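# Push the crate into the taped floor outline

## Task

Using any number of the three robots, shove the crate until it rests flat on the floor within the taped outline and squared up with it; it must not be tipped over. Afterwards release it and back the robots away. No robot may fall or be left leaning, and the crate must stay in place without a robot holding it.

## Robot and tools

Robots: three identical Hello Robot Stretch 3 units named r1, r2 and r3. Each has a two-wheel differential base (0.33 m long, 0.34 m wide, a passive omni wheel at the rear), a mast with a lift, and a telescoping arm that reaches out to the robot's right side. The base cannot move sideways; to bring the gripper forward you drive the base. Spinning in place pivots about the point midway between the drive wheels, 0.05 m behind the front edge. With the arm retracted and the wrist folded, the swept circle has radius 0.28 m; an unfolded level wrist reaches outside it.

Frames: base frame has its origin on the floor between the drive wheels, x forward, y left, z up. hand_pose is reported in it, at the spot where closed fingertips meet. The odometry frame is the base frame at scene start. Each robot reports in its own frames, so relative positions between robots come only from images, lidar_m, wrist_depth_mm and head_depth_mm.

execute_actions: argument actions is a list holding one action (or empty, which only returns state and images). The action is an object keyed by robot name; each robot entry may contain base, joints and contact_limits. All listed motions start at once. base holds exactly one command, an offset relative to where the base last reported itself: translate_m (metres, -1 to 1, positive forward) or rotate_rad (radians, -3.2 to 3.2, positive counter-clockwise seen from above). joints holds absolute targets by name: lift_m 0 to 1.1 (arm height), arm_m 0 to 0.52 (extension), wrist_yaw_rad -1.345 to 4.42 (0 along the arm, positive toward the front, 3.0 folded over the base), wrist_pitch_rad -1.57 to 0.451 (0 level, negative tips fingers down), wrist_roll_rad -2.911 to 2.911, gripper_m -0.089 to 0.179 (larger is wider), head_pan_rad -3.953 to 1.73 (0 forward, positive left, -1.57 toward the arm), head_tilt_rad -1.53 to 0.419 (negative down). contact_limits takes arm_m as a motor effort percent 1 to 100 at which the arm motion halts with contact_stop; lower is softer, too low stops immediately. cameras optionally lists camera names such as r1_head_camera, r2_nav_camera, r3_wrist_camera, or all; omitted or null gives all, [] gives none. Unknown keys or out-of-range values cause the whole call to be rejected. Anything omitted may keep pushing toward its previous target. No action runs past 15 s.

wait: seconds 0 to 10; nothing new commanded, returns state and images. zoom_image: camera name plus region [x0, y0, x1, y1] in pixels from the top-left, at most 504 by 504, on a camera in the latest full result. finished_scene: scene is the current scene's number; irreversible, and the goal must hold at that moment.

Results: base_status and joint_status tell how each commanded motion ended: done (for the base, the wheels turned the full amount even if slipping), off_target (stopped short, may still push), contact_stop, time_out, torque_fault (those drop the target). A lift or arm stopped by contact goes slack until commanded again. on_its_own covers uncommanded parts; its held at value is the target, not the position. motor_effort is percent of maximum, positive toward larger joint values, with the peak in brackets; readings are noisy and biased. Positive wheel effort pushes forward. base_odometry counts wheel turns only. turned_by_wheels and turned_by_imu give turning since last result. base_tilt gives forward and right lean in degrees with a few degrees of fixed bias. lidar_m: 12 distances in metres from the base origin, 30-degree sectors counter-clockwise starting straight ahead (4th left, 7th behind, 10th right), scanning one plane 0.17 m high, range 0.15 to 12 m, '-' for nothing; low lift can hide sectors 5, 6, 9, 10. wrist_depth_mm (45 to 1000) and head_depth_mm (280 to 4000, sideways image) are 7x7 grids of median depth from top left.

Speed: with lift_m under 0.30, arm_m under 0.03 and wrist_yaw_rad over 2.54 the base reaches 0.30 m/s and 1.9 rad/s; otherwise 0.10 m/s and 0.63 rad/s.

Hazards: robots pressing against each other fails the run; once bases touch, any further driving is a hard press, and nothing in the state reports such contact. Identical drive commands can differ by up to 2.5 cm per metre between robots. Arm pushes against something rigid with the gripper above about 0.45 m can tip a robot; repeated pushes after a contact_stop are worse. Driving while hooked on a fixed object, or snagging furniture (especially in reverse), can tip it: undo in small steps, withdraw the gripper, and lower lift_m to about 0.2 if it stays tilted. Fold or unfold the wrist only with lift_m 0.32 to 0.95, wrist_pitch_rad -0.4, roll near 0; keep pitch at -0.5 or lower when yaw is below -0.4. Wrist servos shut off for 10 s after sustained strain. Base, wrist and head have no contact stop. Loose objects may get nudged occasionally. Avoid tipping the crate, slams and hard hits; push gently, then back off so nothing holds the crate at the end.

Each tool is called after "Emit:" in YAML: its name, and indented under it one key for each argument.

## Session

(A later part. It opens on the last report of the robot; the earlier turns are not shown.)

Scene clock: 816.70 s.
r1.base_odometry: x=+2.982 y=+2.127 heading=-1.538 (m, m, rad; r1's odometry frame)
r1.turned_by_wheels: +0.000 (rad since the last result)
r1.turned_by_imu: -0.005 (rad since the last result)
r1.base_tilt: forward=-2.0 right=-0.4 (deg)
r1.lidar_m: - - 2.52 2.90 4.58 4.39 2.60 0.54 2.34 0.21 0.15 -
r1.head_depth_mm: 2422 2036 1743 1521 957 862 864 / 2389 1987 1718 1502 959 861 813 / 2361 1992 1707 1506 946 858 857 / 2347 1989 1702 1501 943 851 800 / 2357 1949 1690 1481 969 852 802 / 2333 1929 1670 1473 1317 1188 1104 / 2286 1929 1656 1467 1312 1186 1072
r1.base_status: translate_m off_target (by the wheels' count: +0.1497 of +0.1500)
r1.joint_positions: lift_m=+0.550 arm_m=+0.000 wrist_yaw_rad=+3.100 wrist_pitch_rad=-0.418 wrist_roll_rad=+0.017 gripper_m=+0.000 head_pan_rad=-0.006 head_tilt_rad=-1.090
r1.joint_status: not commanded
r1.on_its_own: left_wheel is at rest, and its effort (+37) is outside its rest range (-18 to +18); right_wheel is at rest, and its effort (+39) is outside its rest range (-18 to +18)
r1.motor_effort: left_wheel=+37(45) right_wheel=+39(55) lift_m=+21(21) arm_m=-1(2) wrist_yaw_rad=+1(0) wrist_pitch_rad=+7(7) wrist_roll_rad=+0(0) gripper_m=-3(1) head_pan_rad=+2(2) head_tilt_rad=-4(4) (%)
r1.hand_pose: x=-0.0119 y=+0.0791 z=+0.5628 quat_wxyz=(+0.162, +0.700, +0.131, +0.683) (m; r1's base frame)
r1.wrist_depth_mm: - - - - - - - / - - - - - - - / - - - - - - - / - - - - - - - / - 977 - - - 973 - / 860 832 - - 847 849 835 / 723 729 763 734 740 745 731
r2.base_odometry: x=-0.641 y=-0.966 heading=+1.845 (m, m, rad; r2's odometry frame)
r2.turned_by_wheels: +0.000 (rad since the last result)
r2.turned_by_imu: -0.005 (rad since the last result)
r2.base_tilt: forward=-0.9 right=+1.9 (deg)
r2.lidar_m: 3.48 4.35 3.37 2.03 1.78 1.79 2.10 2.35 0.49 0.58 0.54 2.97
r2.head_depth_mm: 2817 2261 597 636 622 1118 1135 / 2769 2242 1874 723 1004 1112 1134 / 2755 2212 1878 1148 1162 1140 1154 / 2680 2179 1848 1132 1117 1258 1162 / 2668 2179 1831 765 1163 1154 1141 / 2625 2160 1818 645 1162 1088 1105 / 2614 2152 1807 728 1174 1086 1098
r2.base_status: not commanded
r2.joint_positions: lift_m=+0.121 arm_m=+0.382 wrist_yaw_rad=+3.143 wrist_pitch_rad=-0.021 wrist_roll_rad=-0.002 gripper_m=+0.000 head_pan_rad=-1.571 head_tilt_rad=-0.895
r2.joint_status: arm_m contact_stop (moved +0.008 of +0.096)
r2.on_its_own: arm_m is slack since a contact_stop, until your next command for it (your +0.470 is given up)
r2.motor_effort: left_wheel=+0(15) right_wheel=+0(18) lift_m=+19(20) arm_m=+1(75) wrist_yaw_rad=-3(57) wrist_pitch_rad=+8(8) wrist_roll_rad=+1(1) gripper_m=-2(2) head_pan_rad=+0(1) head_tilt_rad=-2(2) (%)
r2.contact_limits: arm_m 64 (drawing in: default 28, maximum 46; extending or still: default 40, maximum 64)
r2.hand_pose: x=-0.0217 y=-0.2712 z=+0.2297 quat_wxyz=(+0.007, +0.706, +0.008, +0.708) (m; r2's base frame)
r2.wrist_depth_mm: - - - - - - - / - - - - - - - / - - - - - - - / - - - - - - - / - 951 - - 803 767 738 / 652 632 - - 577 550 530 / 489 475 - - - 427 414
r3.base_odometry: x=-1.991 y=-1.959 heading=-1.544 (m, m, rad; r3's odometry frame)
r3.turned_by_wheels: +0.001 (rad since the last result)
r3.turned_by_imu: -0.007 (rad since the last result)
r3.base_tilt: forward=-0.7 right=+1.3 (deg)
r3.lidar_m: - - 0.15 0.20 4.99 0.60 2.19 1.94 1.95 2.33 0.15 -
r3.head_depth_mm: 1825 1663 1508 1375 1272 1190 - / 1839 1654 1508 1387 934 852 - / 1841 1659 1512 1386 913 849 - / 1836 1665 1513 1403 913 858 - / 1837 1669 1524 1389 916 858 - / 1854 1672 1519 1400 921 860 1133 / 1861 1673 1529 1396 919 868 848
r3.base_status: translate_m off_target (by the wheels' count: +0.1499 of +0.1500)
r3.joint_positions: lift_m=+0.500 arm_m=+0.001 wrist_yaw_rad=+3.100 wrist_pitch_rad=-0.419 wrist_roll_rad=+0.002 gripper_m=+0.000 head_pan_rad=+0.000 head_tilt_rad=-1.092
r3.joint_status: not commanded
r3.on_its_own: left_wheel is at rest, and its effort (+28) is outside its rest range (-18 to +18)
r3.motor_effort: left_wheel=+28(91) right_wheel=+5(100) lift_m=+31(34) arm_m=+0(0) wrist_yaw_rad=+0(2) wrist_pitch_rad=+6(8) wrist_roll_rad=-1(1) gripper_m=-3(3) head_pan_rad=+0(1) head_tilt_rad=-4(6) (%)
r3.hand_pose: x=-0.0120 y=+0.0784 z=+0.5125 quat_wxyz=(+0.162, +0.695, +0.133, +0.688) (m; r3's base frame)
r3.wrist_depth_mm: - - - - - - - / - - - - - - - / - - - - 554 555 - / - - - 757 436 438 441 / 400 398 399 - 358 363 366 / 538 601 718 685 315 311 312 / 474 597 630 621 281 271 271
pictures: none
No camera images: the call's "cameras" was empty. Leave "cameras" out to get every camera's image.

Emit:
execute_actions:
  actions:
    - {"r2":{"joints":{"arm_m":0.35,"lift_m":0.16}}}
  cameras: []

Emit:
execute_actions:
  actions:
    - {"r2":{"base":{"translate_m":0.12}}}
  cameras: []

Emit:
execute_actions:
  actions:
    - {"r2":{"joints":{"arm_m":0.45},"contact_limits":{"arm_m":13}}}
  cameras: []

Scene clock: 823.33 s.
r1.base_odometry: x=+2.982 y=+2.127 heading=-1.538 (m, m, rad; r1's odometry frame)
r1.turned_by_wheels: +0.000 (rad since the last result)
r1.turned_by_imu: +0.001 (rad since the last result)
r1.base_tilt: forward=-2.0 right=-0.4 (deg)
r1.lidar_m: - - 2.53 2.89 4.59 4.41 2.60 0.54 2.34 0.21 0.15 -
r1.head_depth_mm: 2435 2020 1729 1526 956 863 816 / 2418 2017 1730 1515 955 860 810 / 2399 1994 1706 1502 949 855 839 / 2351 1963 1677 1490 941 846 799 / 2323 1943 1672 1486 966 857 800 / 2302 1931 1671 1481 1315 1187 1100 / 2306 1928 1662 1459 1308 1184 1082
r1.base_status: not commanded
r1.joint_positions: lift_m=+0.550 arm_m=+0.000 wrist_yaw_rad=+3.100 wrist_pitch_rad=-0.418 wrist_roll_rad=+0.017 gripper_m=+0.000 head_pan_rad=-0.006 head_tilt_rad=-1.090
r1.joint_status: not commanded
r1.on_its_own: left_wheel is at rest, and its effort (+37) is outside its rest range (-18 to +18); right_wheel is at rest, and its effort (+39) is outside its rest range (-18 to +18)
r1.motor_effort: left_wheel=+37(37) right_wheel=+39(39) lift_m=+21(21) arm_m=-2(2) wrist_yaw_rad=+0(0) wrist_pitch_rad=+7(7) wrist_roll_rad=+0(0) gripper_m=-3(3) head_pan_rad=+3(2) head_tilt_rad=-3(4) (%)
r1.hand_pose: x=-0.0119 y=+0.0791 z=+0.5628 quat_wxyz=(+0.162, +0.700, +0.131, +0.683) (m; r1's base frame)
r1.wrist_depth_mm: - - - - - - - / - - - - - - - / - - - - - - - / - - - - - - - / 992 981 - - 975 - 986 / 863 856 - - 867 869 878 / 716 729 751 729 730 729 728
r2.base_odometry: x=-0.641 y=-0.966 heading=+1.845 (m, m, rad; r2's odometry frame)
r2.turned_by_wheels: +0.000 (rad since the last result)
r2.turned_by_imu: -0.001 (rad since the last result)
r2.base_tilt: forward=-1.2 right=+1.8 (deg)
r2.lidar_m: 3.47 4.35 3.40 2.03 1.78 1.79 2.10 2.35 0.49 0.58 0.54 2.96
r2.head_depth_mm: 2847 2252 597 636 621 1120 1137 / 2781 2247 1879 721 1010 1111 1131 / 2722 2213 1847 1146 1143 1132 1159 / 2709 2193 1853 1139 1113 1235 1146 / 2691 2177 1831 762 1168 1158 1140 / 2644 2161 1823 644 1159 1085 1107 / 2609 2127 1804 730 1169 1084 1101
r2.base_status: not commanded
r2.joint_positions: lift_m=+0.159 arm_m=+0.350 wrist_yaw_rad=+3.142 wrist_pitch_rad=-0.021 wrist_roll_rad=-0.002 gripper_m=+0.000 head_pan_rad=-1.571 head_tilt_rad=-0.895
r2.joint_status: all done
r2.motor_effort: left_wheel=+0(0) right_wheel=+1(0) lift_m=+51(52) arm_m=-4(5) wrist_yaw_rad=-2(3) wrist_pitch_rad=+7(8) wrist_roll_rad=+1(1) gripper_m=-2(2) head_pan_rad=+1(0) head_tilt_rad=-2(2) (%)
r2.hand_pose: x=-0.0214 y=-0.2396 z=+0.2684 quat_wxyz=(+0.008, +0.706, +0.008, +0.708) (m; r2's base frame)
r2.wrist_depth_mm: - - - - - - - / - - - - - - - / - - - - - - - / - - - - - - - / - - - - 932 883 829 / 744 761 - - 656 626 600 / 556 537 - - - 484 468
r3.base_odometry: x=-1.991 y=-1.959 heading=-1.544 (m, m, rad; r3's odometry frame)
r3.turned_by_wheels: +0.000 (rad since the last result)
r3.turned_by_imu: +0.000 (rad since the last result)
r3.base_tilt: forward=-0.8 right=+1.3 (deg)
r3.lidar_m: - - 0.15 0.20 5.01 0.60 2.19 1.95 1.95 2.33 0.15 -
r3.head_depth_mm: 1830 1649 1510 1384 1277 1188 - / 1829 1660 1513 1387 932 854 - / 1831 1661 1508 1396 914 853 - / 1842 1665 1518 1397 918 857 - / 1820 1668 1522 1403 920 860 - / 1861 1675 1524 1393 922 862 1140 / 1854 1672 1526 1401 920 866 817
r3.base_status: not commanded
r3.joint_positions: lift_m=+0.500 arm_m=+0.001 wrist_yaw_rad=+3.100 wrist_pitch_rad=-0.419 wrist_roll_rad=+0.002 gripper_m=+0.000 head_pan_rad=+0.000 head_tilt_rad=-1.092
r3.joint_status: not commanded
r3.on_its_own: left_wheel is at rest, and its effort (+28) is outside its rest range (-18 to +18)
r3.motor_effort: left_wheel=+28(28) right_wheel=+5(5) lift_m=+31(31) arm_m=+0(1) wrist_yaw_rad=+0(0) wrist_pitch_rad=+6(6) wrist_roll_rad=-1(2) gripper_m=-3(3) head_pan_rad=-1(0) head_tilt_rad=-4(5) (%)
r3.hand_pose: x=-0.0120 y=+0.0784 z=+0.5125 quat_wxyz=(+0.162, +0.695, +0.133, +0.688) (m; r3's base frame)
r3.wrist_depth_mm: - - - - - - - / - - - - - - - / - - - - 552 556 - / - - - 651 433 439 442 / 378 377 372 - 362 363 368 / 539 603 709 681 315 311 310 / 477 600 628 619 279 268 272
pictures: none
No camera images: the call's "cameras" was empty. Leave "cameras" out to get every camera's image.

Scene clock: 825.73 s.
r1.base_odometry: x=+2.982 y=+2.127 heading=-1.538 (m, m, rad; r1's odometry frame)
r1.turned_by_wheels: +0.000 (rad since the last result)
r1.turned_by_imu: +0.001 (rad since the last result)
r1.base_tilt: forward=-1.9 right=-0.5 (deg)
r1.lidar_m: - - 2.52 2.88 4.59 4.36 0.50 0.67 2.33 0.21 0.15 -
r1.head_depth_mm: 2433 2035 1731 1522 958 866 960 / 2395 2010 1715 1514 952 860 808 / 2404 1988 1718 1502 950 854 911 / 2368 1974 1710 1498 940 849 805 / 2339 1979 1685 1500 969 852 799 / 2292 1955 1667 1470 1318 1190 1100 / 2273 1914 1662 1477 1303 1179 1082
r1.base_status: not commanded
r1.joint_positions: lift_m=+0.550 arm_m=+0.000 wrist_yaw_rad=+3.100 wrist_pitch_rad=-0.418 wrist_roll_rad=+0.017 gripper_m=+0.000 head_pan_rad=-0.006 head_tilt_rad=-1.090
r1.joint_status: not commanded
r1.on_its_own: left_wheel is at rest, and its effort (+38) is outside its rest range (-18 to +18); right_wheel is at rest, and its effort (+39) is outside its rest range (-18 to +18)
r1.motor_effort: left_wheel=+38(37) right_wheel=+39(39) lift_m=+21(22) arm_m=-1(2) wrist_yaw_rad=+0(0) wrist_pitch_rad=+7(7) wrist_roll_rad=+0(0) gripper_m=-3(1) head_pan_rad=+2(2) head_tilt_rad=-5(4) (%)
r1.hand_pose: x=-0.0119 y=+0.0791 z=+0.5628 quat_wxyz=(+0.162, +0.700, +0.131, +0.683) (m; r1's base frame)
r1.wrist_depth_mm: - - - - - - - / - - - - - - - / - - - - - - - / - - - - - - - / - 976 - - 995 998 994 / 854 831 - - 837 822 840 / 729 736 718 731 743 736 714
r2.base_odometry: x=-0.674 y=-0.851 heading=+1.845 (m, m, rad; r2's odometry frame)
r2.turned_by_wheels: +0.000 (rad since the last result)
r2.turned_by_imu: -0.001 (rad since the last result)
r2.base_tilt: forward=-1.1 right=+1.8 (deg)
r2.lidar_m: 3.35 4.28 3.55 2.10 1.87 1.87 2.20 0.83 0.54 0.50 0.49 2.88
r2.head_depth_mm: 2809 2246 1903 1161 1072 1121 1136 / 2796 2228 1884 1157 1164 1165 1146 / 2746 2212 1858 1120 1213 1266 1157 / 2710 2185 1854 645 1099 1204 1149 / 2673 2174 1834 652 1162 1094 1121 / 2661 2156 1824 636 1156 1088 1110 / 2637 2139 1807 617 571 1199 1116
r2.base_status: done
r2.joint_positions: lift_m=+0.159 arm_m=+0.350 wrist_yaw_rad=+3.142 wrist_pitch_rad=-0.021 wrist_roll_rad=-0.002 gripper_m=+0.000 head_pan_rad=-1.571 head_tilt_rad=-0.895
r2.joint_status: not commanded
r2.motor_effort: left_wheel=+0(7) right_wheel=+0(3) lift_m=+51(51) arm_m=-4(4) wrist_yaw_rad=-2(2) wrist_pitch_rad=+8(8) wrist_roll_rad=+1(1) gripper_m=-3(3) head_pan_rad=+0(0) head_tilt_rad=-2(2) (%)
r2.hand_pose: x=-0.0214 y=-0.2396 z=+0.2684 quat_wxyz=(+0.008, +0.706, +0.008, +0.708) (m; r2's base frame)
r2.wrist_depth_mm: - - - - - - - / - - - - - - - / - - - - - - - / - - - - - - - / - - - - 915 871 842 / 736 748 - - 653 619 592 / 550 539 - - - 485 472
r3.base_odometry: x=-1.991 y=-1.959 heading=-1.544 (m, m, rad; r3's odometry frame)
r3.turned_by_wheels: +0.000 (rad since the last result)
r3.turned_by_imu: +0.000 (rad since the last result)
r3.base_tilt: forward=-0.7 right=+1.2 (deg)
r3.lidar_m: - - 0.15 0.20 4.97 0.68 2.20 1.95 1.95 2.33 0.15 -
r3.head_depth_mm: 1824 1653 1511 1382 1275 1192 - / 1837 1661 1502 1385 933 857 - / 1852 1656 1512 1387 912 850 - / 1849 1675 1516 1396 913 861 - / 1858 1669 1518 1407 920 861 - / 1856 1687 1525 1402 924 867 1128 / 1875 1687 1517 1397 921 862 1123
r3.base_status: not commanded
r3.joint_positions: lift_m=+0.500 arm_m=+0.001 wrist_yaw_rad=+3.100 wrist_pitch_rad=-0.419 wrist_roll_rad=+0.002 gripper_m=+0.000 head_pan_rad=+0.000 head_tilt_rad=-1.092
r3.joint_status: not commanded
r3.on_its_own: left_wheel is at rest, and its effort (+28) is outside its rest range (-18 to +18)
r3.motor_effort: left_wheel=+28(28) right_wheel=+5(5) lift_m=+31(31) arm_m=+0(0) wrist_yaw_rad=+0(1) wrist_pitch_rad=+6(7) wrist_roll_rad=-1(1) gripper_m=-3(3) head_pan_rad=+0(1) head_tilt_rad=-6(5) (%)
r3.hand_pose: x=-0.0120 y=+0.0784 z=+0.5125 quat_wxyz=(+0.162, +0.695, +0.133, +0.688) (m; r3's base frame)
r3.wrist_depth_mm: - - - - - - - / - - - - - - - / - - - - 548 556 - / 699 698 932 579 436 440 439 / 624 650 841 - 360 364 367 / 535 602 710 692 314 311 312 / 519 613 627 612 281 269 271
pictures: none
No camera images: the call's "cameras" was empty. Leave "cameras" out to get every camera's image.

Scene clock: 826.90 s.
r1.base_odometry: x=+2.982 y=+2.127 heading=-1.538 (m, m, rad; r1's odometry frame)
r1.turned_by_wheels: +0.000 (rad since the last result)
r1.turned_by_imu: +0.000 (rad since the last result)
r1.base_tilt: forward=-2.0 right=-0.5 (deg)
r1.lidar_m: - - 2.53 2.90 4.58 4.36 0.50 0.67 2.33 0.21 0.15 -
r1.head_depth_mm: 2424 2020 1738 1532 959 861 965 / 2416 2008 1728 1523 956 856 813 / 2378 1991 1709 1497 944 853 810 / 2345 1977 1704 1491 943 849 803 / 2316 1946 1679 1486 965 858 801 / 2290 1937 1668 1464 1317 1189 1111 / 2267 1924 1657 1466 1305 1187 1075
r1.base_status: not commanded
r1.joint_positions: lift_m=+0.550 arm_m=+0.000 wrist_yaw_rad=+3.100 wrist_pitch_rad=-0.418 wrist_roll_rad=+0.017 gripper_m=+0.000 head_pan_rad=-0.006 head_tilt_rad=-1.090
r1.joint_status: not commanded
r1.on_its_own: left_wheel is at rest, and its effort (+38) is outside its rest range (-18 to +18); right_wheel is at rest, and its effort (+39) is outside its rest range (-18 to +18)
r1.motor_effort: left_wheel=+38(37) right_wheel=+39(39) lift_m=+21(21) arm_m=-1(2) wrist_yaw_rad=+0(0) wrist_pitch_rad=+7(7) wrist_roll_rad=+0(0) gripper_m=-2(1) head_pan_rad=+2(3) head_tilt_rad=-4(5) (%)
r1.hand_pose: x=-0.0119 y=+0.0791 z=+0.5628 quat_wxyz=(+0.162, +0.700, +0.131, +0.683) (m; r1's base frame)
r1.wrist_depth_mm: - - - - - - - / - - - - - - - / - - - - - - - / - - - - - - - / 992 990 - - 953 980 993 / 813 836 - - 841 824 859 / 730 736 759 717 726 723 724
r2.base_odometry: x=-0.674 y=-0.851 heading=+1.844 (m, m, rad; r2's odometry frame)
r2.turned_by_wheels: +0.000 (rad since the last result)
r2.turned_by_imu: -0.001 (rad since the last result)
r2.base_tilt: forward=-1.2 right=+1.9 (deg)
r2.lidar_m: 3.37 4.25 3.57 2.10 1.87 1.87 2.19 0.84 0.55 0.51 0.49 2.88
r2.head_depth_mm: 2821 2271 1903 1164 1069 1119 1131 / 2773 2232 1891 1156 1164 1169 1148 / 2743 2219 1861 1122 1211 1262 1157 / 2722 2181 1848 648 1131 1216 1161 / 2685 2181 1828 652 1164 1095 1121 / 2634 2159 1820 637 1165 1094 1105 / 2605 2126 1808 614 570 1200 1118
r2.base_status: not commanded
r2.joint_positions: lift_m=+0.159 arm_m=+0.380 wrist_yaw_rad=+3.151 wrist_pitch_rad=-0.021 wrist_roll_rad=-0.002 gripper_m=+0.000 head_pan_rad=-1.571 head_tilt_rad=-0.895
r2.joint_status: arm_m contact_stop (moved +0.029 of +0.100)
r2.on_its_own: arm_m is slack since a contact_stop, until your next command for it (your +0.450 is given up)
r2.motor_effort: left_wheel=-6(8) right_wheel=+6(10) lift_m=+51(51) arm_m=+1(12) wrist_yaw_rad=-10(14) wrist_pitch_rad=+7(8) wrist_roll_rad=+1(1) gripper_m=-2(2) head_pan_rad=+0(0) head_tilt_rad=-1(2) (%)
r2.contact_limits: arm_m 13 (drawing in: default 28, maximum 46; extending or still: default 40, maximum 64)
r2.hand_pose: x=-0.0236 y=-0.2690 z=+0.2684 quat_wxyz=(+0.005, +0.706, +0.011, +0.708) (m; r2's base frame)
r2.wrist_depth_mm: - - - - - - - / - - - - - - - / - - - - - - - / - - - - - - - / - - - - 927 867 832 / 740 743 - - 649 624 601 / 551 537 - - - 480 468
r3.base_odometry: x=-1.991 y=-1.959 heading=-1.544 (m, m, rad; r3's odometry frame)
r3.turned_by_wheels: +0.000 (rad since the last result)
r3.turned_by_imu: +0.000 (rad since the last result)
r3.base_tilt: forward=-0.7 right=+1.2 (deg)
r3.lidar_m: - - 0.15 0.20 5.00 0.67 2.19 1.95 1.95 2.33 0.15 -
r3.head_depth_mm: 1833 1646 1514 1387 1283 1191 - / 1837 1652 1505 1381 930 851 - / 1850 1666 1521 1386 912 849 - / 1831 1664 1523 1398 914 858 - / 1845 1681 1517 1397 920 860 - / 1863 1684 1532 1394 920 864 1131 / 1850 1669 1534 1410 922 866 1125
r3.base_status: not commanded
r3.joint_positions: lift_m=+0.500 arm_m=+0.001 wrist_yaw_rad=+3.100 wrist_pitch_rad=-0.419 wrist_roll_rad=+0.002 gripper_m=+0.000 head_pan_rad=+0.000 head_tilt_rad=-1.092
r3.joint_status: not commanded
r3.on_its_own: left_wheel is at rest, and its effort (+28) is outside its rest range (-18 to +18)
r3.motor_effort: left_wheel=+28(28) right_wheel=+5(5) lift_m=+30(31) arm_m=+0(0) wrist_yaw_rad=+0(0) wrist_pitch_rad=+6(6) wrist_roll_rad=-1(2) gripper_m=-3(3) head_pan_rad=-1(1) head_tilt_rad=-5(5) (%)
r3.hand_pose: x=-0.0120 y=+0.0784 z=+0.5125 quat_wxyz=(+0.162, +0.695, +0.133, +0.688) (m; r3's base frame)
r3.wrist_depth_mm: - - - - - - - / - - - - - - - / - - - 831 550 554 - / 686 702 571 517 430 440 443 / 627 651 838 - 361 362 366 / 537 606 718 685 315 311 311 / 519 606 633 614 280 269 271
pictures: none
No camera images: the call's "cameras" was empty. Leave "cameras" out to get every camera's image.

Emit:
execute_actions:
  actions:
    - {"r1":{"base":{"translate_m":0.2}},"r3":{"base":{"translate_m":0.15}},"r2":{"joints":{"arm_m":0.52},"contact_limits":{"arm_m":100}}}
  cameras: ["r2_nav_camera"]

Scene clock: 835.90 s.
r1.base_odometry: x=+2.988 y=+1.927 heading=-1.538 (m, m, rad; r1's odometry frame)
r1.turned_by_wheels: +0.000 (rad since the last result)
r1.turned_by_imu: -0.013 (rad since the last result)
r1.base_tilt: forward=-2.0 right=-0.5 (deg)
r1.lidar_m: - - 2.51 2.86 4.59 4.49 0.52 0.68 2.35 0.21 0.15 -
r1.head_depth_mm: 2444 2019 1733 1530 956 863 966 / 2384 1996 1727 1519 952 860 815 / 2391 1985 1715 1506 947 855 812 / 2345 1969 1719 1486 940 853 802 / 2348 1959 1685 1483 966 856 800 / 2310 1952 1659 1468 1313 1188 1107 / 2269 1913 1665 1464 1315 1181 1077
r1.base_status: translate_m off_target (by the wheels' count: +0.1997 of +0.2000)
r1.joint_positions: lift_m=+0.550 arm_m=+0.000 wrist_yaw_rad=+3.100 wrist_pitch_rad=-0.418 wrist_roll_rad=+0.017 gripper_m=+0.000 head_pan_rad=-0.006 head_tilt_rad=-1.090
r1.joint_status: not commanded
r1.on_its_own: left_wheel is at rest, and its effort (+34) is outside its rest range (-18 to +18); right_wheel is at rest, and its effort (+37) is outside its rest range (-18 to +18)
r1.motor_effort: left_wheel=+34(49) right_wheel=+37(66) lift_m=+21(21) arm_m=-2(1) wrist_yaw_rad=+0(1) wrist_pitch_rad=+7(7) wrist_roll_rad=+0(0) gripper_m=-3(2) head_pan_rad=+2(2) head_tilt_rad=-4(5) (%)
r1.hand_pose: x=-0.0119 y=+0.0791 z=+0.5627 quat_wxyz=(+0.163, +0.700, +0.131, +0.683) (m; r1's base frame)
r1.wrist_depth_mm: - - - - - - - / - - - - - - - / - - - - - - - / - - - - - - - / 990 977 - - - - 1000 / 848 830 - - 849 852 859 / 728 716 748 744 731 721 753
r2.base_odometry: x=-0.674 y=-0.851 heading=+1.845 (m, m, rad; r2's odometry frame)
r2.turned_by_wheels: +0.000 (rad since the last result)
r2.turned_by_imu: -0.003 (rad since the last result)
r2.base_tilt: forward=-1.1 right=+1.9 (deg)
r2.lidar_m: 3.35 4.26 3.56 2.11 1.87 1.87 2.20 0.84 0.55 0.52 0.51 2.88
r2.head_depth_mm: 2803 2253 1889 1157 1126 1119 1137 / 2788 2243 1888 1147 1179 1168 1145 / 2766 2207 1867 1119 1241 1266 1153 / 2715 2198 1857 655 1240 1202 1163 / 2697 2172 1835 651 1178 1101 1131 / 2639 2162 1823 650 1180 1101 1119 / 2630 2138 1806 612 580 1201 1112
r2.base_status: not commanded
r2.joint_positions: lift_m=+0.159 arm_m=+0.391 wrist_yaw_rad=+3.141 wrist_pitch_rad=-0.021 wrist_roll_rad=-0.002 gripper_m=+0.000 head_pan_rad=-1.571 head_tilt_rad=-0.895
r2.joint_status: arm_m contact_stop (moved +0.012 of +0.140)
r2.on_its_own: arm_m is slack since a contact_stop, until your next command for it (your +0.520 is given up)
r2.motor_effort: left_wheel=+0(13) right_wheel=+0(17) lift_m=+46(51) arm_m=+0(72) wrist_yaw_rad=-1(53) wrist_pitch_rad=+8(8) wrist_roll_rad=+1(1) gripper_m=-2(2) head_pan_rad=+1(1) head_tilt_rad=-1(2) (%)
r2.contact_limits: arm_m 64 (drawing in: default 28, maximum 46; extending or still: default 40, maximum 64)
r2.hand_pose: x=-0.0213 y=-0.2806 z=+0.2687 quat_wxyz=(+0.008, +0.706, +0.008, +0.708) (m; r2's base frame)
r2.wrist_depth_mm: - - - - - - - / - - - - - - - / - - - - - - - / - - - - - - - / - - - - 929 877 842 / 733 736 - - 657 622 603 / 546 544 - - - 479 467
r3.base_odometry: x=-1.986 y=-2.108 heading=-1.544 (m, m, rad; r3's odometry frame)
r3.turned_by_wheels: +0.000 (rad since the last result)
r3.turned_by_imu: -0.015 (rad since the last result)
r3.base_tilt: forward=-0.8 right=+1.3 (deg)
r3.lidar_m: - - 0.15 0.20 5.00 0.68 2.22 1.96 1.96 2.31 0.15 -
r3.head_depth_mm: 1836 1645 1495 1384 1274 1193 - / 1835 1644 1513 1387 931 853 - / 1816 1670 1522 1386 912 849 - / 1838 1674 1518 1393 917 857 - / 1862 1678 1516 1398 917 863 - / 1864 1672 1518 1404 922 866 1142 / 1873 1669 1536 1400 927 866 1124
r3.base_status: translate_m off_target (by the wheels' count: +0.1498 of +0.1500)
r3.joint_positions: lift_m=+0.500 arm_m=+0.001 wrist_yaw_rad=+3.100 wrist_pitch_rad=-0.419 wrist_roll_rad=+0.002 gripper_m=+0.000 head_pan_rad=-0.001 head_tilt_rad=-1.092
r3.joint_status: not commanded
r3.on_its_own: left_wheel is at rest, and its effort (+36) is outside its rest range (-18 to +18); right_wheel is at rest, and its effort (+30) is outside its rest range (-18 to +18)
r3.motor_effort: left_wheel=+36(88) right_wheel=+30(100) lift_m=+31(33) arm_m=+0(0) wrist_yaw_rad=+0(1) wrist_pitch_rad=+6(8) wrist_roll_rad=-2(2) gripper_m=-3(3) head_pan_rad=+1(0) head_tilt_rad=-6(5) (%)
r3.hand_pose: x=-0.0119 y=+0.0784 z=+0.5125 quat_wxyz=(+0.162, +0.695, +0.133, +0.688) (m; r3's base frame)
r3.wrist_depth_mm: - - - - - - - / - - - - - - - / - - - 817 546 559 - / 682 466 466 466 436 438 443 / 623 658 815 - 361 364 366 / 537 630 718 684 314 310 311 / 514 607 629 608 279 268 271
pictures: r2_nav_camera (sideways: a quarter turn counterclockwise sets it upright)
Images, in order (width x height): r2_nav_camera 672x504.

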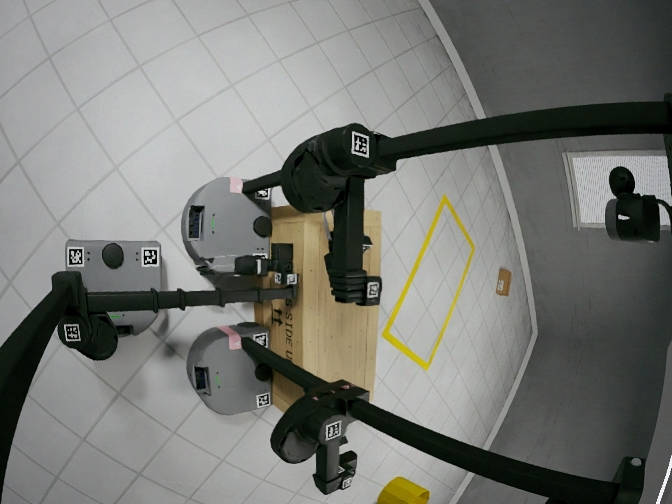

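Emit:
execute_actions:
  actions:
    - {"r2":{"base":{"translate_m":-0.08},"joints":{"arm_m":0.37}}}
  cameras: []

Emit:
execute_actions:
  actions:
    - {"r2":{"joints":{"lift_m":0.1}},"r1":{"joints":{"lift_m":0.29,"wrist_pitch_rad":0}},"r3":{"joints":{"lift_m":0.29,"wrist_pitch_rad":0}}}
  cameras: []

Emit:
execute_actions:
  actions:
    - {"r2":{"joints":{"arm_m":0.45},"contact_limits":{"arm_m":13}}}
  cameras: ["r2_head_camera","r3_wrist_camera"]

Scene clock: 843.87 s.
r1.base_odometry: x=+2.988 y=+1.927 heading=-1.538 (m, m, rad; r1's odometry frame)
r1.turned_by_wheels: +0.000 (rad since the last result)
r1.turned_by_imu: +0.001 (rad since the last result)
r1.base_tilt: forward=-1.9 right=-0.5 (deg)
r1.lidar_m: - - 2.51 2.86 4.60 4.49 2.65 0.54 2.34 0.21 0.15 -
r1.head_depth_mm: 2433 2024 1733 1521 957 862 938 / 2435 2016 1724 1512 952 860 811 / 2388 1987 1708 1500 948 853 817 / 2364 1973 1698 1486 942 849 802 / 2325 1966 1692 1479 967 853 797 / 2294 1936 1670 1472 1311 1185 1100 / 2277 1932 1662 1467 1311 1188 1076
r1.base_status: not commanded
r1.joint_positions: lift_m=+0.550 arm_m=+0.000 wrist_yaw_rad=+3.100 wrist_pitch_rad=-0.418 wrist_roll_rad=+0.017 gripper_m=+0.000 head_pan_rad=-0.006 head_tilt_rad=-1.090
r1.joint_status: not commanded
r1.on_its_own: left_wheel is at rest, and its effort (+35) is outside its rest range (-18 to +18); right_wheel is at rest, and its effort (+37) is outside its rest range (-18 to +18)
r1.motor_effort: left_wheel=+35(35) right_wheel=+37(37) lift_m=+21(21) arm_m=-1(1) wrist_yaw_rad=+0(0) wrist_pitch_rad=+7(7) wrist_roll_rad=+0(0) gripper_m=-1(2) head_pan_rad=+3(2) head_tilt_rad=-4(4) (%)
r1.hand_pose: x=-0.0119 y=+0.0791 z=+0.5627 quat_wxyz=(+0.163, +0.700, +0.131, +0.683) (m; r1's base frame)
r1.wrist_depth_mm: - - - - - - - / - - - - - - - / - - - - - - - / - - - - - - - / 985 976 - - 992 - - / 832 861 - - 844 860 876 / 750 736 752 730 719 736 748
r2.base_odometry: x=-0.652 y=-0.928 heading=+1.845 (m, m, rad; r2's odometry frame)
r2.turned_by_wheels: +0.000 (rad since the last result)
r2.turned_by_imu: -0.001 (rad since the last result)
r2.base_tilt: forward=-1.4 right=+1.9 (deg)
r2.lidar_m: 3.44 4.31 3.46 2.04 1.81 1.82 2.12 2.38 0.51 0.59 0.54 2.94
r2.head_depth_mm: 2829 2273 1887 665 684 1117 1135 / 2784 2249 1873 1153 1077 1111 1141 / 2731 2216 1867 1147 1183 1207 1160 / 2720 2199 1842 1116 1132 1260 1165 / 2673 2179 1842 654 1178 1124 1144 / 2616 2153 1821 652 1178 1099 1106 / 2610 2135 1812 654 1190 1097 1120
r2.base_status: done
r2.joint_positions: lift_m=+0.159 arm_m=+0.370 wrist_yaw_rad=+3.141 wrist_pitch_rad=-0.021 wrist_roll_rad=-0.002 gripper_m=+0.000 head_pan_rad=-1.571 head_tilt_rad=-0.895
r2.joint_status: all done
r2.motor_effort: left_wheel=+0(6) right_wheel=+0(4) lift_m=+46(46) arm_m=-4(2) wrist_yaw_rad=-1(1) wrist_pitch_rad=+7(8) wrist_roll_rad=+1(1) gripper_m=-1(2) head_pan_rad=+0(1) head_tilt_rad=-2(2) (%)
r2.hand_pose: x=-0.0213 y=-0.2596 z=+0.2687 quat_wxyz=(+0.008, +0.706, +0.008, +0.708) (m; r2's base frame)
r2.wrist_depth_mm: - - - - - - - / - - - - - - - / - - - - - - - / - - - - - - - / - - - - 905 864 835 / 747 750 - - 653 620 599 / 548 545 - - - 486 468
r3.base_odometry: x=-1.986 y=-2.108 heading=-1.544 (m, m, rad; r3's odometry frame)
r3.turned_by_wheels: +0.000 (rad since the last result)
r3.turned_by_imu: +0.000 (rad since the last result)
r3.base_tilt: forward=-0.8 right=+1.3 (deg)
r3.lidar_m: - - 0.15 0.20 4.99 0.63 2.21 1.96 1.96 2.31 0.15 -
r3.head_depth_mm: 1836 1662 1501 1381 1283 1187 - / 1830 1654 1508 1386 934 856 - / 1845 1662 1512 1397 916 848 - / 1840 1667 1521 1393 917 859 - / 1847 1672 1522 1393 917 863 - / 1862 1686 1526 1408 921 868 1139 / 1872 1668 1528 1408 924 863 1079
r3.base_status: not commanded
r3.joint_positions: lift_m=+0.500 arm_m=+0.001 wrist_yaw_rad=+3.100 wrist_pitch_rad=-0.419 wrist_roll_rad=+0.002 gripper_m=+0.000 head_pan_rad=-0.001 head_tilt_rad=-1.092
r3.joint_status: not commanded
r3.on_its_own: left_wheel is at rest, and its effort (+35) is outside its rest range (-18 to +18); right_wheel is at rest, and its effort (+30) is outside its rest range (-18 to +18)
r3.motor_effort: left_wheel=+35(35) right_wheel=+30(31) lift_m=+31(30) arm_m=+0(0) wrist_yaw_rad=-1(0) wrist_pitch_rad=+7(6) wrist_roll_rad=-2(1) gripper_m=-3(3) head_pan_rad=+0(0) head_tilt_rad=-6(7) (%)
r3.hand_pose: x=-0.0119 y=+0.0784 z=+0.5125 quat_wxyz=(+0.162, +0.695, +0.133, +0.688) (m; r3's base frame)
r3.wrist_depth_mm: - - - - - - - / - - - - - - - / - - - - 549 556 - / 409 409 - 437 429 438 442 / 595 625 792 - 360 363 366 / 533 619 719 684 313 309 311 / 482 596 630 615 282 269 271
pictures: none
No camera images: the call's "cameras" was empty. Leave "cameras" out to get every camera's image.

Scene clock: 847.07 s.
r1.base_odometry: x=+2.988 y=+1.927 heading=-1.538 (m, m, rad; r1's odometry frame)
r1.turned_by_wheels: +0.000 (rad since the last result)
r1.turned_by_imu: +0.001 (rad since the last result)
r1.base_tilt: forward=-2.0 right=-0.5 (deg)
r1.lidar_m: - - 2.51 2.85 4.58 4.52 2.64 0.54 2.34 0.21 0.15 -
r1.head_depth_mm: 2412 2027 1729 1516 953 868 970 / 2427 2010 1718 1519 953 860 1063 / 2365 2001 1701 1501 951 854 823 / 2345 1990 1706 1493 940 852 800 / 2332 1964 1697 1488 965 853 797 / 2300 1951 1678 1476 1313 1191 1105 / 2280 1924 1668 1462 1298 1188 1082
r1.base_status: not commanded
r1.joint_positions: lift_m=+0.290 arm_m=+0.000 wrist_yaw_rad=+3.100 wrist_pitch_rad=-0.023 wrist_roll_rad=+0.017 gripper_m=+0.000 head_pan_rad=-0.006 head_tilt_rad=-1.090
r1.joint_status: all done
r1.on_its_own: left_wheel is at rest, and its effort (+35) is outside its rest range (-18 to +18); right_wheel is at rest, and its effort (+37) is outside its rest range (-18 to +18)
r1.motor_effort: left_wheel=+35(35) right_wheel=+37(37) lift_m=+19(20) arm_m=-1(1) wrist_yaw_rad=+0(1) wrist_pitch_rad=+9(9) wrist_roll_rad=+0(0) gripper_m=-2(2) head_pan_rad=+2(2) head_tilt_rad=-4(5) (%)
r1.hand_pose: x=-0.0106 y=+0.1103 z=+0.3989 quat_wxyz=(+0.023, +0.713, -0.007, +0.701) (m; r1's base frame)
r1.wrist_depth_mm: - - - - - - - / - - - - - - - / - - - - - - - / - - - - - - - / - - - - - - - / 984 931 - - 904 896 905 / 733 716 - 694 719 148 148
r2.base_odometry: x=-0.652 y=-0.928 heading=+1.845 (m, m, rad; r2's odometry frame)
r2.turned_by_wheels: +0.000 (rad since the last result)
r2.turned_by_imu: -0.001 (rad since the last result)
r2.base_tilt: forward=-1.0 right=+1.7 (deg)
r2.lidar_m: 3.43 4.32 3.44 2.04 1.81 1.81 2.14 2.38 0.51 0.59 0.54 2.94
r2.head_depth_mm: 2815 2249 1887 740 812 1095 1138 / 2792 2232 1873 1153 847 1114 1143 / 2740 2219 1865 1147 1187 1212 1160 / 2717 2203 1848 1140 1161 1251 1155 / 2667 2169 1833 1130 878 1122 1145 / 2657 2166 1814 1125 986 1100 1108 / 2609 2138 1810 1562 843 1080 1119
r2.base_status: not commanded
r2.joint_positions: lift_m=+0.101 arm_m=+0.370 wrist_yaw_rad=+3.141 wrist_pitch_rad=-0.021 wrist_roll_rad=-0.002 gripper_m=+0.000 head_pan_rad=-1.571 head_tilt_rad=-0.895
r2.joint_status: all done
r2.motor_effort: left_wheel=+0(0) right_wheel=+0(1) lift_m=+13(41) arm_m=-5(5) wrist_yaw_rad=-1(1) wrist_pitch_rad=+8(8) wrist_roll_rad=+1(1) gripper_m=-2(2) head_pan_rad=+1(0) head_tilt_rad=-2(2) (%)
r2.hand_pose: x=-0.0213 y=-0.2596 z=+0.2100 quat_wxyz=(+0.008, +0.706, +0.008, +0.708) (m; r2's base frame)
r2.wrist_depth_mm: - - - - - - - / - - - - - - - / - - - - - - - / - - - - - - - / 947 958 - - 753 723 692 / 616 603 - - 529 516 498 / 455 450 - - - 401 388
r3.base_odometry: x=-1.986 y=-2.108 heading=-1.544 (m, m, rad; r3's odometry frame)
r3.turned_by_wheels: +0.000 (rad since the last result)
r3.turned_by_imu: +0.000 (rad since the last result)
r3.base_tilt: forward=-0.8 right=+1.3 (deg)
r3.lidar_m: - - 0.15 0.20 5.01 0.63 2.22 1.96 1.96 2.32 0.15 -
r3.head_depth_mm: 1825 1652 1502 1377 1277 1186 1104 / 1824 1653 1510 1379 930 852 - / 1847 1668 1524 1386 916 849 - / 1839 1660 1519 1406 916 861 - / 1862 1669 1513 1391 916 865 - / 1847 1670 1510 1405 920 863 1139 / 1870 1686 1527 1399 923 866 873
r3.base_status: not commanded
r3.joint_positions: lift_m=+0.290 arm_m=+0.001 wrist_yaw_rad=+3.100 wrist_pitch_rad=-0.026 wrist_roll_rad=+0.002 gripper_m=+0.000 head_pan_rad=-0.001 head_tilt_rad=-1.092
r3.joint_status: all done
r3.on_its_own: left_wheel is at rest, and its effort (+35) is outside its rest range (-18 to +18); right_wheel is at rest, and its effort (+30) is outside its rest range (-18 to +18)
r3.motor_effort: left_wheel=+35(35) right_wheel=+30(30) lift_m=+23(27) arm_m=+0(0) wrist_yaw_rad=+0(0) wrist_pitch_rad=+9(9) wrist_roll_rad=-2(1) gripper_m=-3(3) head_pan_rad=+0(0) head_tilt_rad=-6(5) (%)
r3.hand_pose: x=-0.0107 y=+0.1096 z=+0.3983 quat_wxyz=(+0.024, +0.707, -0.005, +0.706) (m; r3's base frame)
r3.wrist_depth_mm: - - - - - - - / - - - - - - - / - - - 437 - - - / - - - - 398 404 419 / 330 340 - - 258 246 252 / 483 450 - 501 201 173 180 / 442 611 - 510 266 136 138
pictures: none
No camera images: the call's "cameras" was empty. Leave "cameras" out to get every camera's image.

Scene clock: 848.17 s.
r1.base_odometry: x=+2.988 y=+1.927 heading=-1.538 (m, m, rad; r1's odometry frame)
r1.turned_by_wheels: +0.000 (rad since the last result)
r1.turned_by_imu: +0.000 (rad since the last result)
r1.base_tilt: forward=-1.8 right=-0.3 (deg)
r1.lidar_m: - - 2.51 2.85 4.59 4.53 2.64 0.54 2.35 0.21 0.15 -
r1.head_depth_mm: 2435 2024 1728 1536 957 863 966 / 2401 2009 1726 1515 953 856 959 / 2386 1995 1714 1497 952 857 819 / 2376 1971 1694 1497 938 850 802 / 2323 1970 1689 1477 969 854 797 / 2316 1963 1662 1470 1320 1187 1108 / 2296 1929 1661 1462 1308 1176 1079
r1.base_status: not commanded
r1.joint_positions: lift_m=+0.290 arm_m=+0.000 wrist_yaw_rad=+3.100 wrist_pitch_rad=-0.023 wrist_roll_rad=+0.017 gripper_m=+0.000 head_pan_rad=-0.006 head_tilt_rad=-1.090
r1.joint_status: not commanded
r1.on_its_own: left_wheel is at rest, and its effort (+35) is outside its rest range (-18 to +18); right_wheel is at rest, and its effort (+37) is outside its rest range (-18 to +18)
r1.motor_effort: left_wheel=+35(35) right_wheel=+37(37) lift_m=+18(18) arm_m=-2(1) wrist_yaw_rad=+0(0) wrist_pitch_rad=+9(9) wrist_roll_rad=+0(0) gripper_m=-3(2) head_pan_rad=+2(2) head_tilt_rad=-4(4) (%)
r1.hand_pose: x=-0.0106 y=+0.1103 z=+0.3989 quat_wxyz=(+0.023, +0.713, -0.007, +0.701) (m; r1's base frame)
r1.wrist_depth_mm: - - - - - - - / - - - - - - - / - - - - - - - / - - - - - - - / - - - - - - - / 977 949 - - 968 924 911 / 724 732 - 728 726 149 147
r2.base_odometry: x=-0.652 y=-0.928 heading=+1.844 (m, m, rad; r2's odometry frame)
r2.turned_by_wheels: +0.000 (rad since the last result)
r2.turned_by_imu: -0.001 (rad since the last result)
r2.base_tilt: forward=-1.1 right=+1.9 (deg)
r2.lidar_m: 3.43 4.32 3.45 2.04 1.81 1.81 2.14 2.38 0.51 0.59 0.54 2.93
r2.head_depth_mm: 2823 2268 1889 738 818 1093 1131 / 2789 2247 1875 1153 846 1109 1143 / 2721 2209 1851 1142 1196 1212 1157 / 2703 2195 1838 1138 1137 1262 1158 / 2703 2171 1830 1127 879 1121 1144 / 2652 2149 1816 1121 988 1097 1106 / 2616 2136 1804 1565 840 1082 1113
r2.base_status: not commanded
r2.joint_positions: lift_m=+0.101 arm_m=+0.394 wrist_yaw_rad=+3.148 wrist_pitch_rad=-0.021 wrist_roll_rad=-0.002 gripper_m=+0.000 head_pan_rad=-1.571 head_tilt_rad=-0.895
r2.joint_status: arm_m contact_stop (moved +0.024 of +0.080)
r2.on_its_own: arm_m is slack since a contact_stop, until your next command for it (your +0.450 is given up)
r2.motor_effort: left_wheel=-5(7) right_wheel=+5(8) lift_m=+13(13) arm_m=+0(12) wrist_yaw_rad=-6(10) wrist_pitch_rad=+8(8) wrist_roll_rad=+1(1) gripper_m=-3(3) head_pan_rad=+1(0) head_tilt_rad=-2(2) (%)
r2.contact_limits: arm_m 13 (drawing in: default 28, maximum 46; extending or still: default 40, maximum 64)
r2.hand_pose: x=-0.0228 y=-0.2831 z=+0.2099 quat_wxyz=(+0.006, +0.706, +0.010, +0.708) (m; r2's base frame)
r2.wrist_depth_mm: - - - - - - - / - - - - - - - / - - - - - - - / - - - - - - - / 952 964 - - 754 719 697 / 613 585 - - 531 513 502 / 455 446 - - - 398 390
r3.base_odometry: x=-1.986 y=-2.108 heading=-1.544 (m, m, rad; r3's odometry frame)
r3.turned_by_wheels: +0.000 (rad since the last result)
r3.turned_by_imu: +0.000 (rad since the last result)
r3.base_tilt: forward=-0.7 right=+1.3 (deg)
r3.lidar_m: - - 0.15 0.20 5.01 0.63 2.21 1.96 1.96 2.32 0.15 -
r3.head_depth_mm: 1837 1656 1495 1385 1278 1190 1107 / 1834 1657 1501 1390 932 855 - / 1844 1678 1518 1389 909 849 - / 1851 1676 1535 1389 919 859 - / 1850 1675 1519 1404 919 863 - / 1866 1673 1532 1397 922 865 1136 / 1859 1688 1531 1405 918 865 864
r3.base_status: not commanded
r3.joint_positions: lift_m=+0.290 arm_m=+0.001 wrist_yaw_rad=+3.100 wrist_pitch_rad=-0.026 wrist_roll_rad=+0.002 gripper_m=+0.000 head_pan_rad=-0.001 head_tilt_rad=-1.092
r3.joint_status: not commanded
r3.on_its_own: left_wheel is at rest, and its effort (+35) is outside its rest range (-18 to +18); right_wheel is at rest, and its effort (+30) is outside its rest range (-18 to +18)
r3.motor_effort: left_wheel=+35(35) right_wheel=+30(30) lift_m=+24(24) arm_m=+0(0) wrist_yaw_rad=+0(0) wrist_pitch_rad=+9(9) wrist_roll_rad=-1(1) gripper_m=-3(3) head_pan_rad=+1(0) head_tilt_rad=-6(5) (%)
r3.hand_pose: x=-0.0107 y=+0.1096 z=+0.3983 quat_wxyz=(+0.024, +0.707, -0.005, +0.706) (m; r3's base frame)
r3.wrist_depth_mm: - - - - - - - / - - - - - - - / - - - 436 - - - / - - - - 398 403 422 / 329 342 - - 257 247 252 / 484 523 - 444 200 173 179 / 444 624 - 511 266 136 137
pictures: r2_head_camera (sideways: a quarter turn clockwise sets it upright), r3_wrist_camera
Images, in order (width x height): r2_head_camera 896x504, r3_wrist_camera 644x364.

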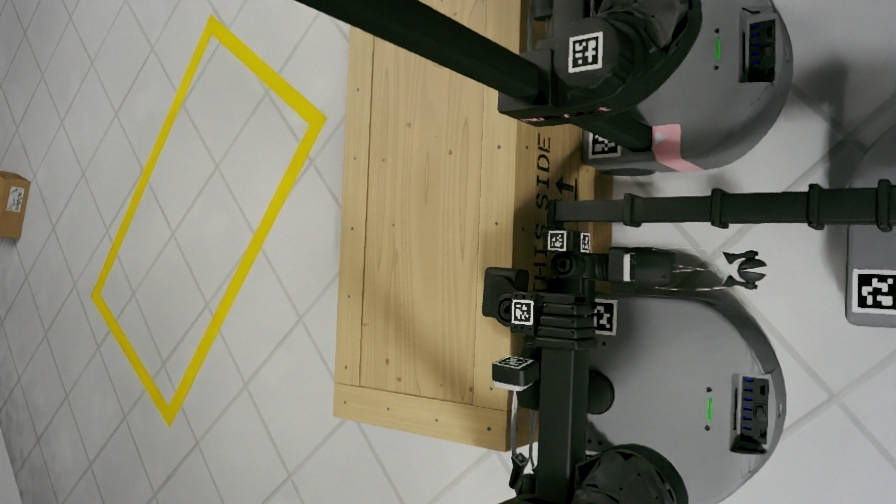

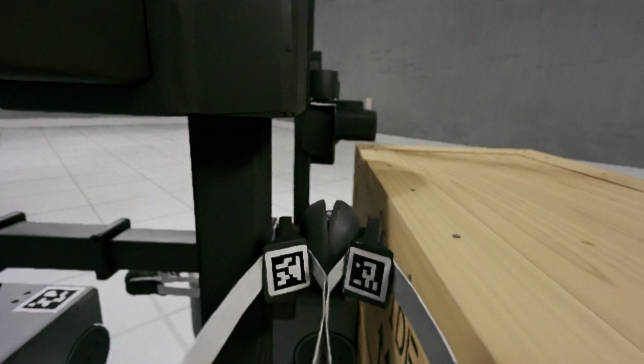

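Emit:
execute_actions:
  actions:
    - {"r1":{"base":{"translate_m":0.4}},"r3":{"base":{"translate_m":0.4}},"r2":{"joints":{"arm_m":0.52},"contact_limits":{"arm_m":100}}}
  cameras: ["r2_nav_camera"]

Scene clock: 854.07 s.
r1.base_odometry: x=+3.002 y=+1.528 heading=-1.537 (m, m, rad; r1's odometry frame)
r1.turned_by_wheels: +0.001 (rad since the last result)
r1.turned_by_imu: +0.005 (rad since the last result)
r1.base_tilt: forward=-2.0 right=-0.5 (deg)
r1.lidar_m: - - 2.52 2.86 4.61 4.49 2.64 0.54 2.35 0.21 0.15 -
r1.head_depth_mm: 2446 2017 1745 1534 956 866 947 / 2366 2002 1723 1524 953 860 1062 / 2386 1983 1703 1514 947 858 846 / 2358 1968 1693 1506 942 852 805 / 2297 1946 1685 1482 966 855 802 / 2279 1938 1669 1466 1314 1190 1107 / 2300 1918 1668 1468 1302 1186 1072
r1.base_status: translate_m off_target (by the wheels' count: +0.3997 of +0.4000)
r1.joint_positions: lift_m=+0.290 arm_m=+0.000 wrist_yaw_rad=+3.100 wrist_pitch_rad=-0.021 wrist_roll_rad=+0.017 gripper_m=+0.000 head_pan_rad=-0.005 head_tilt_rad=-1.090
r1.joint_status: not commanded
r1.on_its_own: left_wheel is at rest, and its effort (+32) is outside its rest range (-18 to +18); right_wheel is at rest, and its effort (+24) is outside its rest range (-18 to +18)
r1.motor_effort: left_wheel=+32(44) right_wheel=+24(74) lift_m=+19(19) arm_m=-2(2) wrist_yaw_rad=+0(1) wrist_pitch_rad=+8(9) wrist_roll_rad=+0(0) gripper_m=-3(2) head_pan_rad=+3(2) head_tilt_rad=-4(5) (%)
r1.hand_pose: x=-0.0107 y=+0.1103 z=+0.3993 quat_wxyz=(+0.022, +0.713, -0.007, +0.701) (m; r1's base frame)
r1.wrist_depth_mm: - - - - - - - / - - - - - - - / - - - - - - - / - - - - - - - / - - - - - - - / 946 961 - - 923 924 892 / 745 714 - 712 714 148 149
r2.base_odometry: x=-0.652 y=-0.928 heading=+1.845 (m, m, rad; r2's odometry frame)
r2.turned_by_wheels: +0.000 (rad since the last result)
r2.turned_by_imu: -0.007 (rad since the last result)
r2.base_tilt: forward=-1.2 right=+1.8 (deg)
r2.lidar_m: 3.43 4.32 3.51 2.03 1.81 1.81 2.12 2.38 0.51 0.60 0.54 2.94
r2.head_depth_mm: 2813 2283 642 1095 837 1094 1143 / 2776 2241 1873 1154 839 1111 1148 / 2735 2231 1856 1147 1206 1208 1157 / 2702 2188 1846 1134 1150 1265 1158 / 2662 2177 1825 1127 876 1127 1146 / 2659 2155 1813 1125 983 1106 1114 / 2585 2135 1807 1563 842 1081 1115
r2.base_status: not commanded
r2.joint_positions: lift_m=+0.101 arm_m=+0.397 wrist_yaw_rad=+3.142 wrist_pitch_rad=-0.021 wrist_roll_rad=-0.002 gripper_m=+0.000 head_pan_rad=-1.571 head_tilt_rad=-0.895
r2.joint_status: arm_m contact_stop (moved +0.003 of +0.126)
r2.on_its_own: arm_m is slack since a contact_stop, until your next command for it (your +0.520 is given up)
r2.motor_effort: left_wheel=+1(17) right_wheel=+0(18) lift_m=+15(15) arm_m=+1(75) wrist_yaw_rad=-2(56) wrist_pitch_rad=+8(8) wrist_roll_rad=+1(1) gripper_m=-2(2) head_pan_rad=+0(1) head_tilt_rad=-3(2) (%)
r2.contact_limits: arm_m 64 (drawing in: default 28, maximum 46; extending or still: default 40, maximum 64)
r2.hand_pose: x=-0.0215 y=-0.2865 z=+0.2099 quat_wxyz=(+0.007, +0.706, +0.008, +0.708) (m; r2's base frame)
r2.wrist_depth_mm: - - - - - - - / - - - - - - - / - - - - - - - / - - - - - - - / 952 959 - - 757 724 693 / 610 594 - - 532 513 494 / 454 448 - - - 398 386
r3.base_odometry: x=-1.974 y=-2.508 heading=-1.542 (m, m, rad; r3's odometry frame)
r3.turned_by_wheels: +0.001 (rad since the last result)
r3.turned_by_imu: +0.006 (rad since the last result)
r3.base_tilt: forward=-0.8 right=+1.3 (deg)
r3.lidar_m: - - 0.15 0.20 5.00 0.63 2.23 1.97 1.98 2.35 0.15 -
r3.head_depth_mm: 1830 1640 1507 1383 1281 1183 1108 / 1816 1666 1511 1386 920 845 - / 1825 1659 1512 1386 917 849 - / 1838 1667 1522 1391 917 858 - / 1833 1664 1522 1403 919 863 - / 1865 1676 1534 1403 921 864 1136 / 1860 1690 1531 1400 921 864 858
r3.base_status: translate_m off_target (by the wheels' count: +0.3998 of +0.4000)
r3.joint_positions: lift_m=+0.290 arm_m=+0.001 wrist_yaw_rad=+3.100 wrist_pitch_rad=-0.022 wrist_roll_rad=+0.002 gripper_m=+0.000 head_pan_rad=+0.000 head_tilt_rad=-1.092
r3.joint_status: not commanded
r3.on_its_own: left_wheel is at rest, and its effort (+45) is outside its rest range (-18 to +18)
r3.motor_effort: left_wheel=+45(91) right_wheel=+2(100) lift_m=+31(36) arm_m=+0(0) wrist_yaw_rad=+0(2) wrist_pitch_rad=+7(10) wrist_roll_rad=-1(1) gripper_m=-3(3) head_pan_rad=-1(1) head_tilt_rad=-5(6) (%)
r3.hand_pose: x=-0.0107 y=+0.1097 z=+0.3990 quat_wxyz=(+0.023, +0.707, -0.007, +0.706) (m; r3's base frame)
r3.wrist_depth_mm: - - - - - - - / - - - - - - - / - - - 419 - - - / - - - - 402 412 425 / 332 - - - 261 248 255 / 466 405 - 401 200 175 181 / 450 617 - 493 266 137 139
pictures: r2_nav_camera (sideways: a quarter turn counterclockwise sets it upright)
Images, in order (width x height): r2_nav_camera 672x504.

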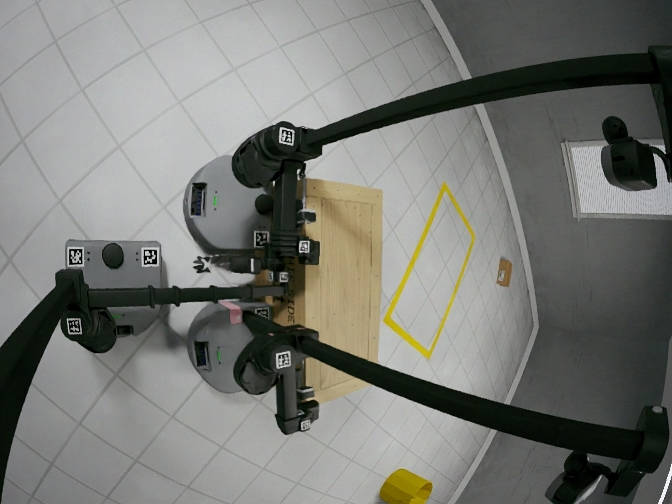

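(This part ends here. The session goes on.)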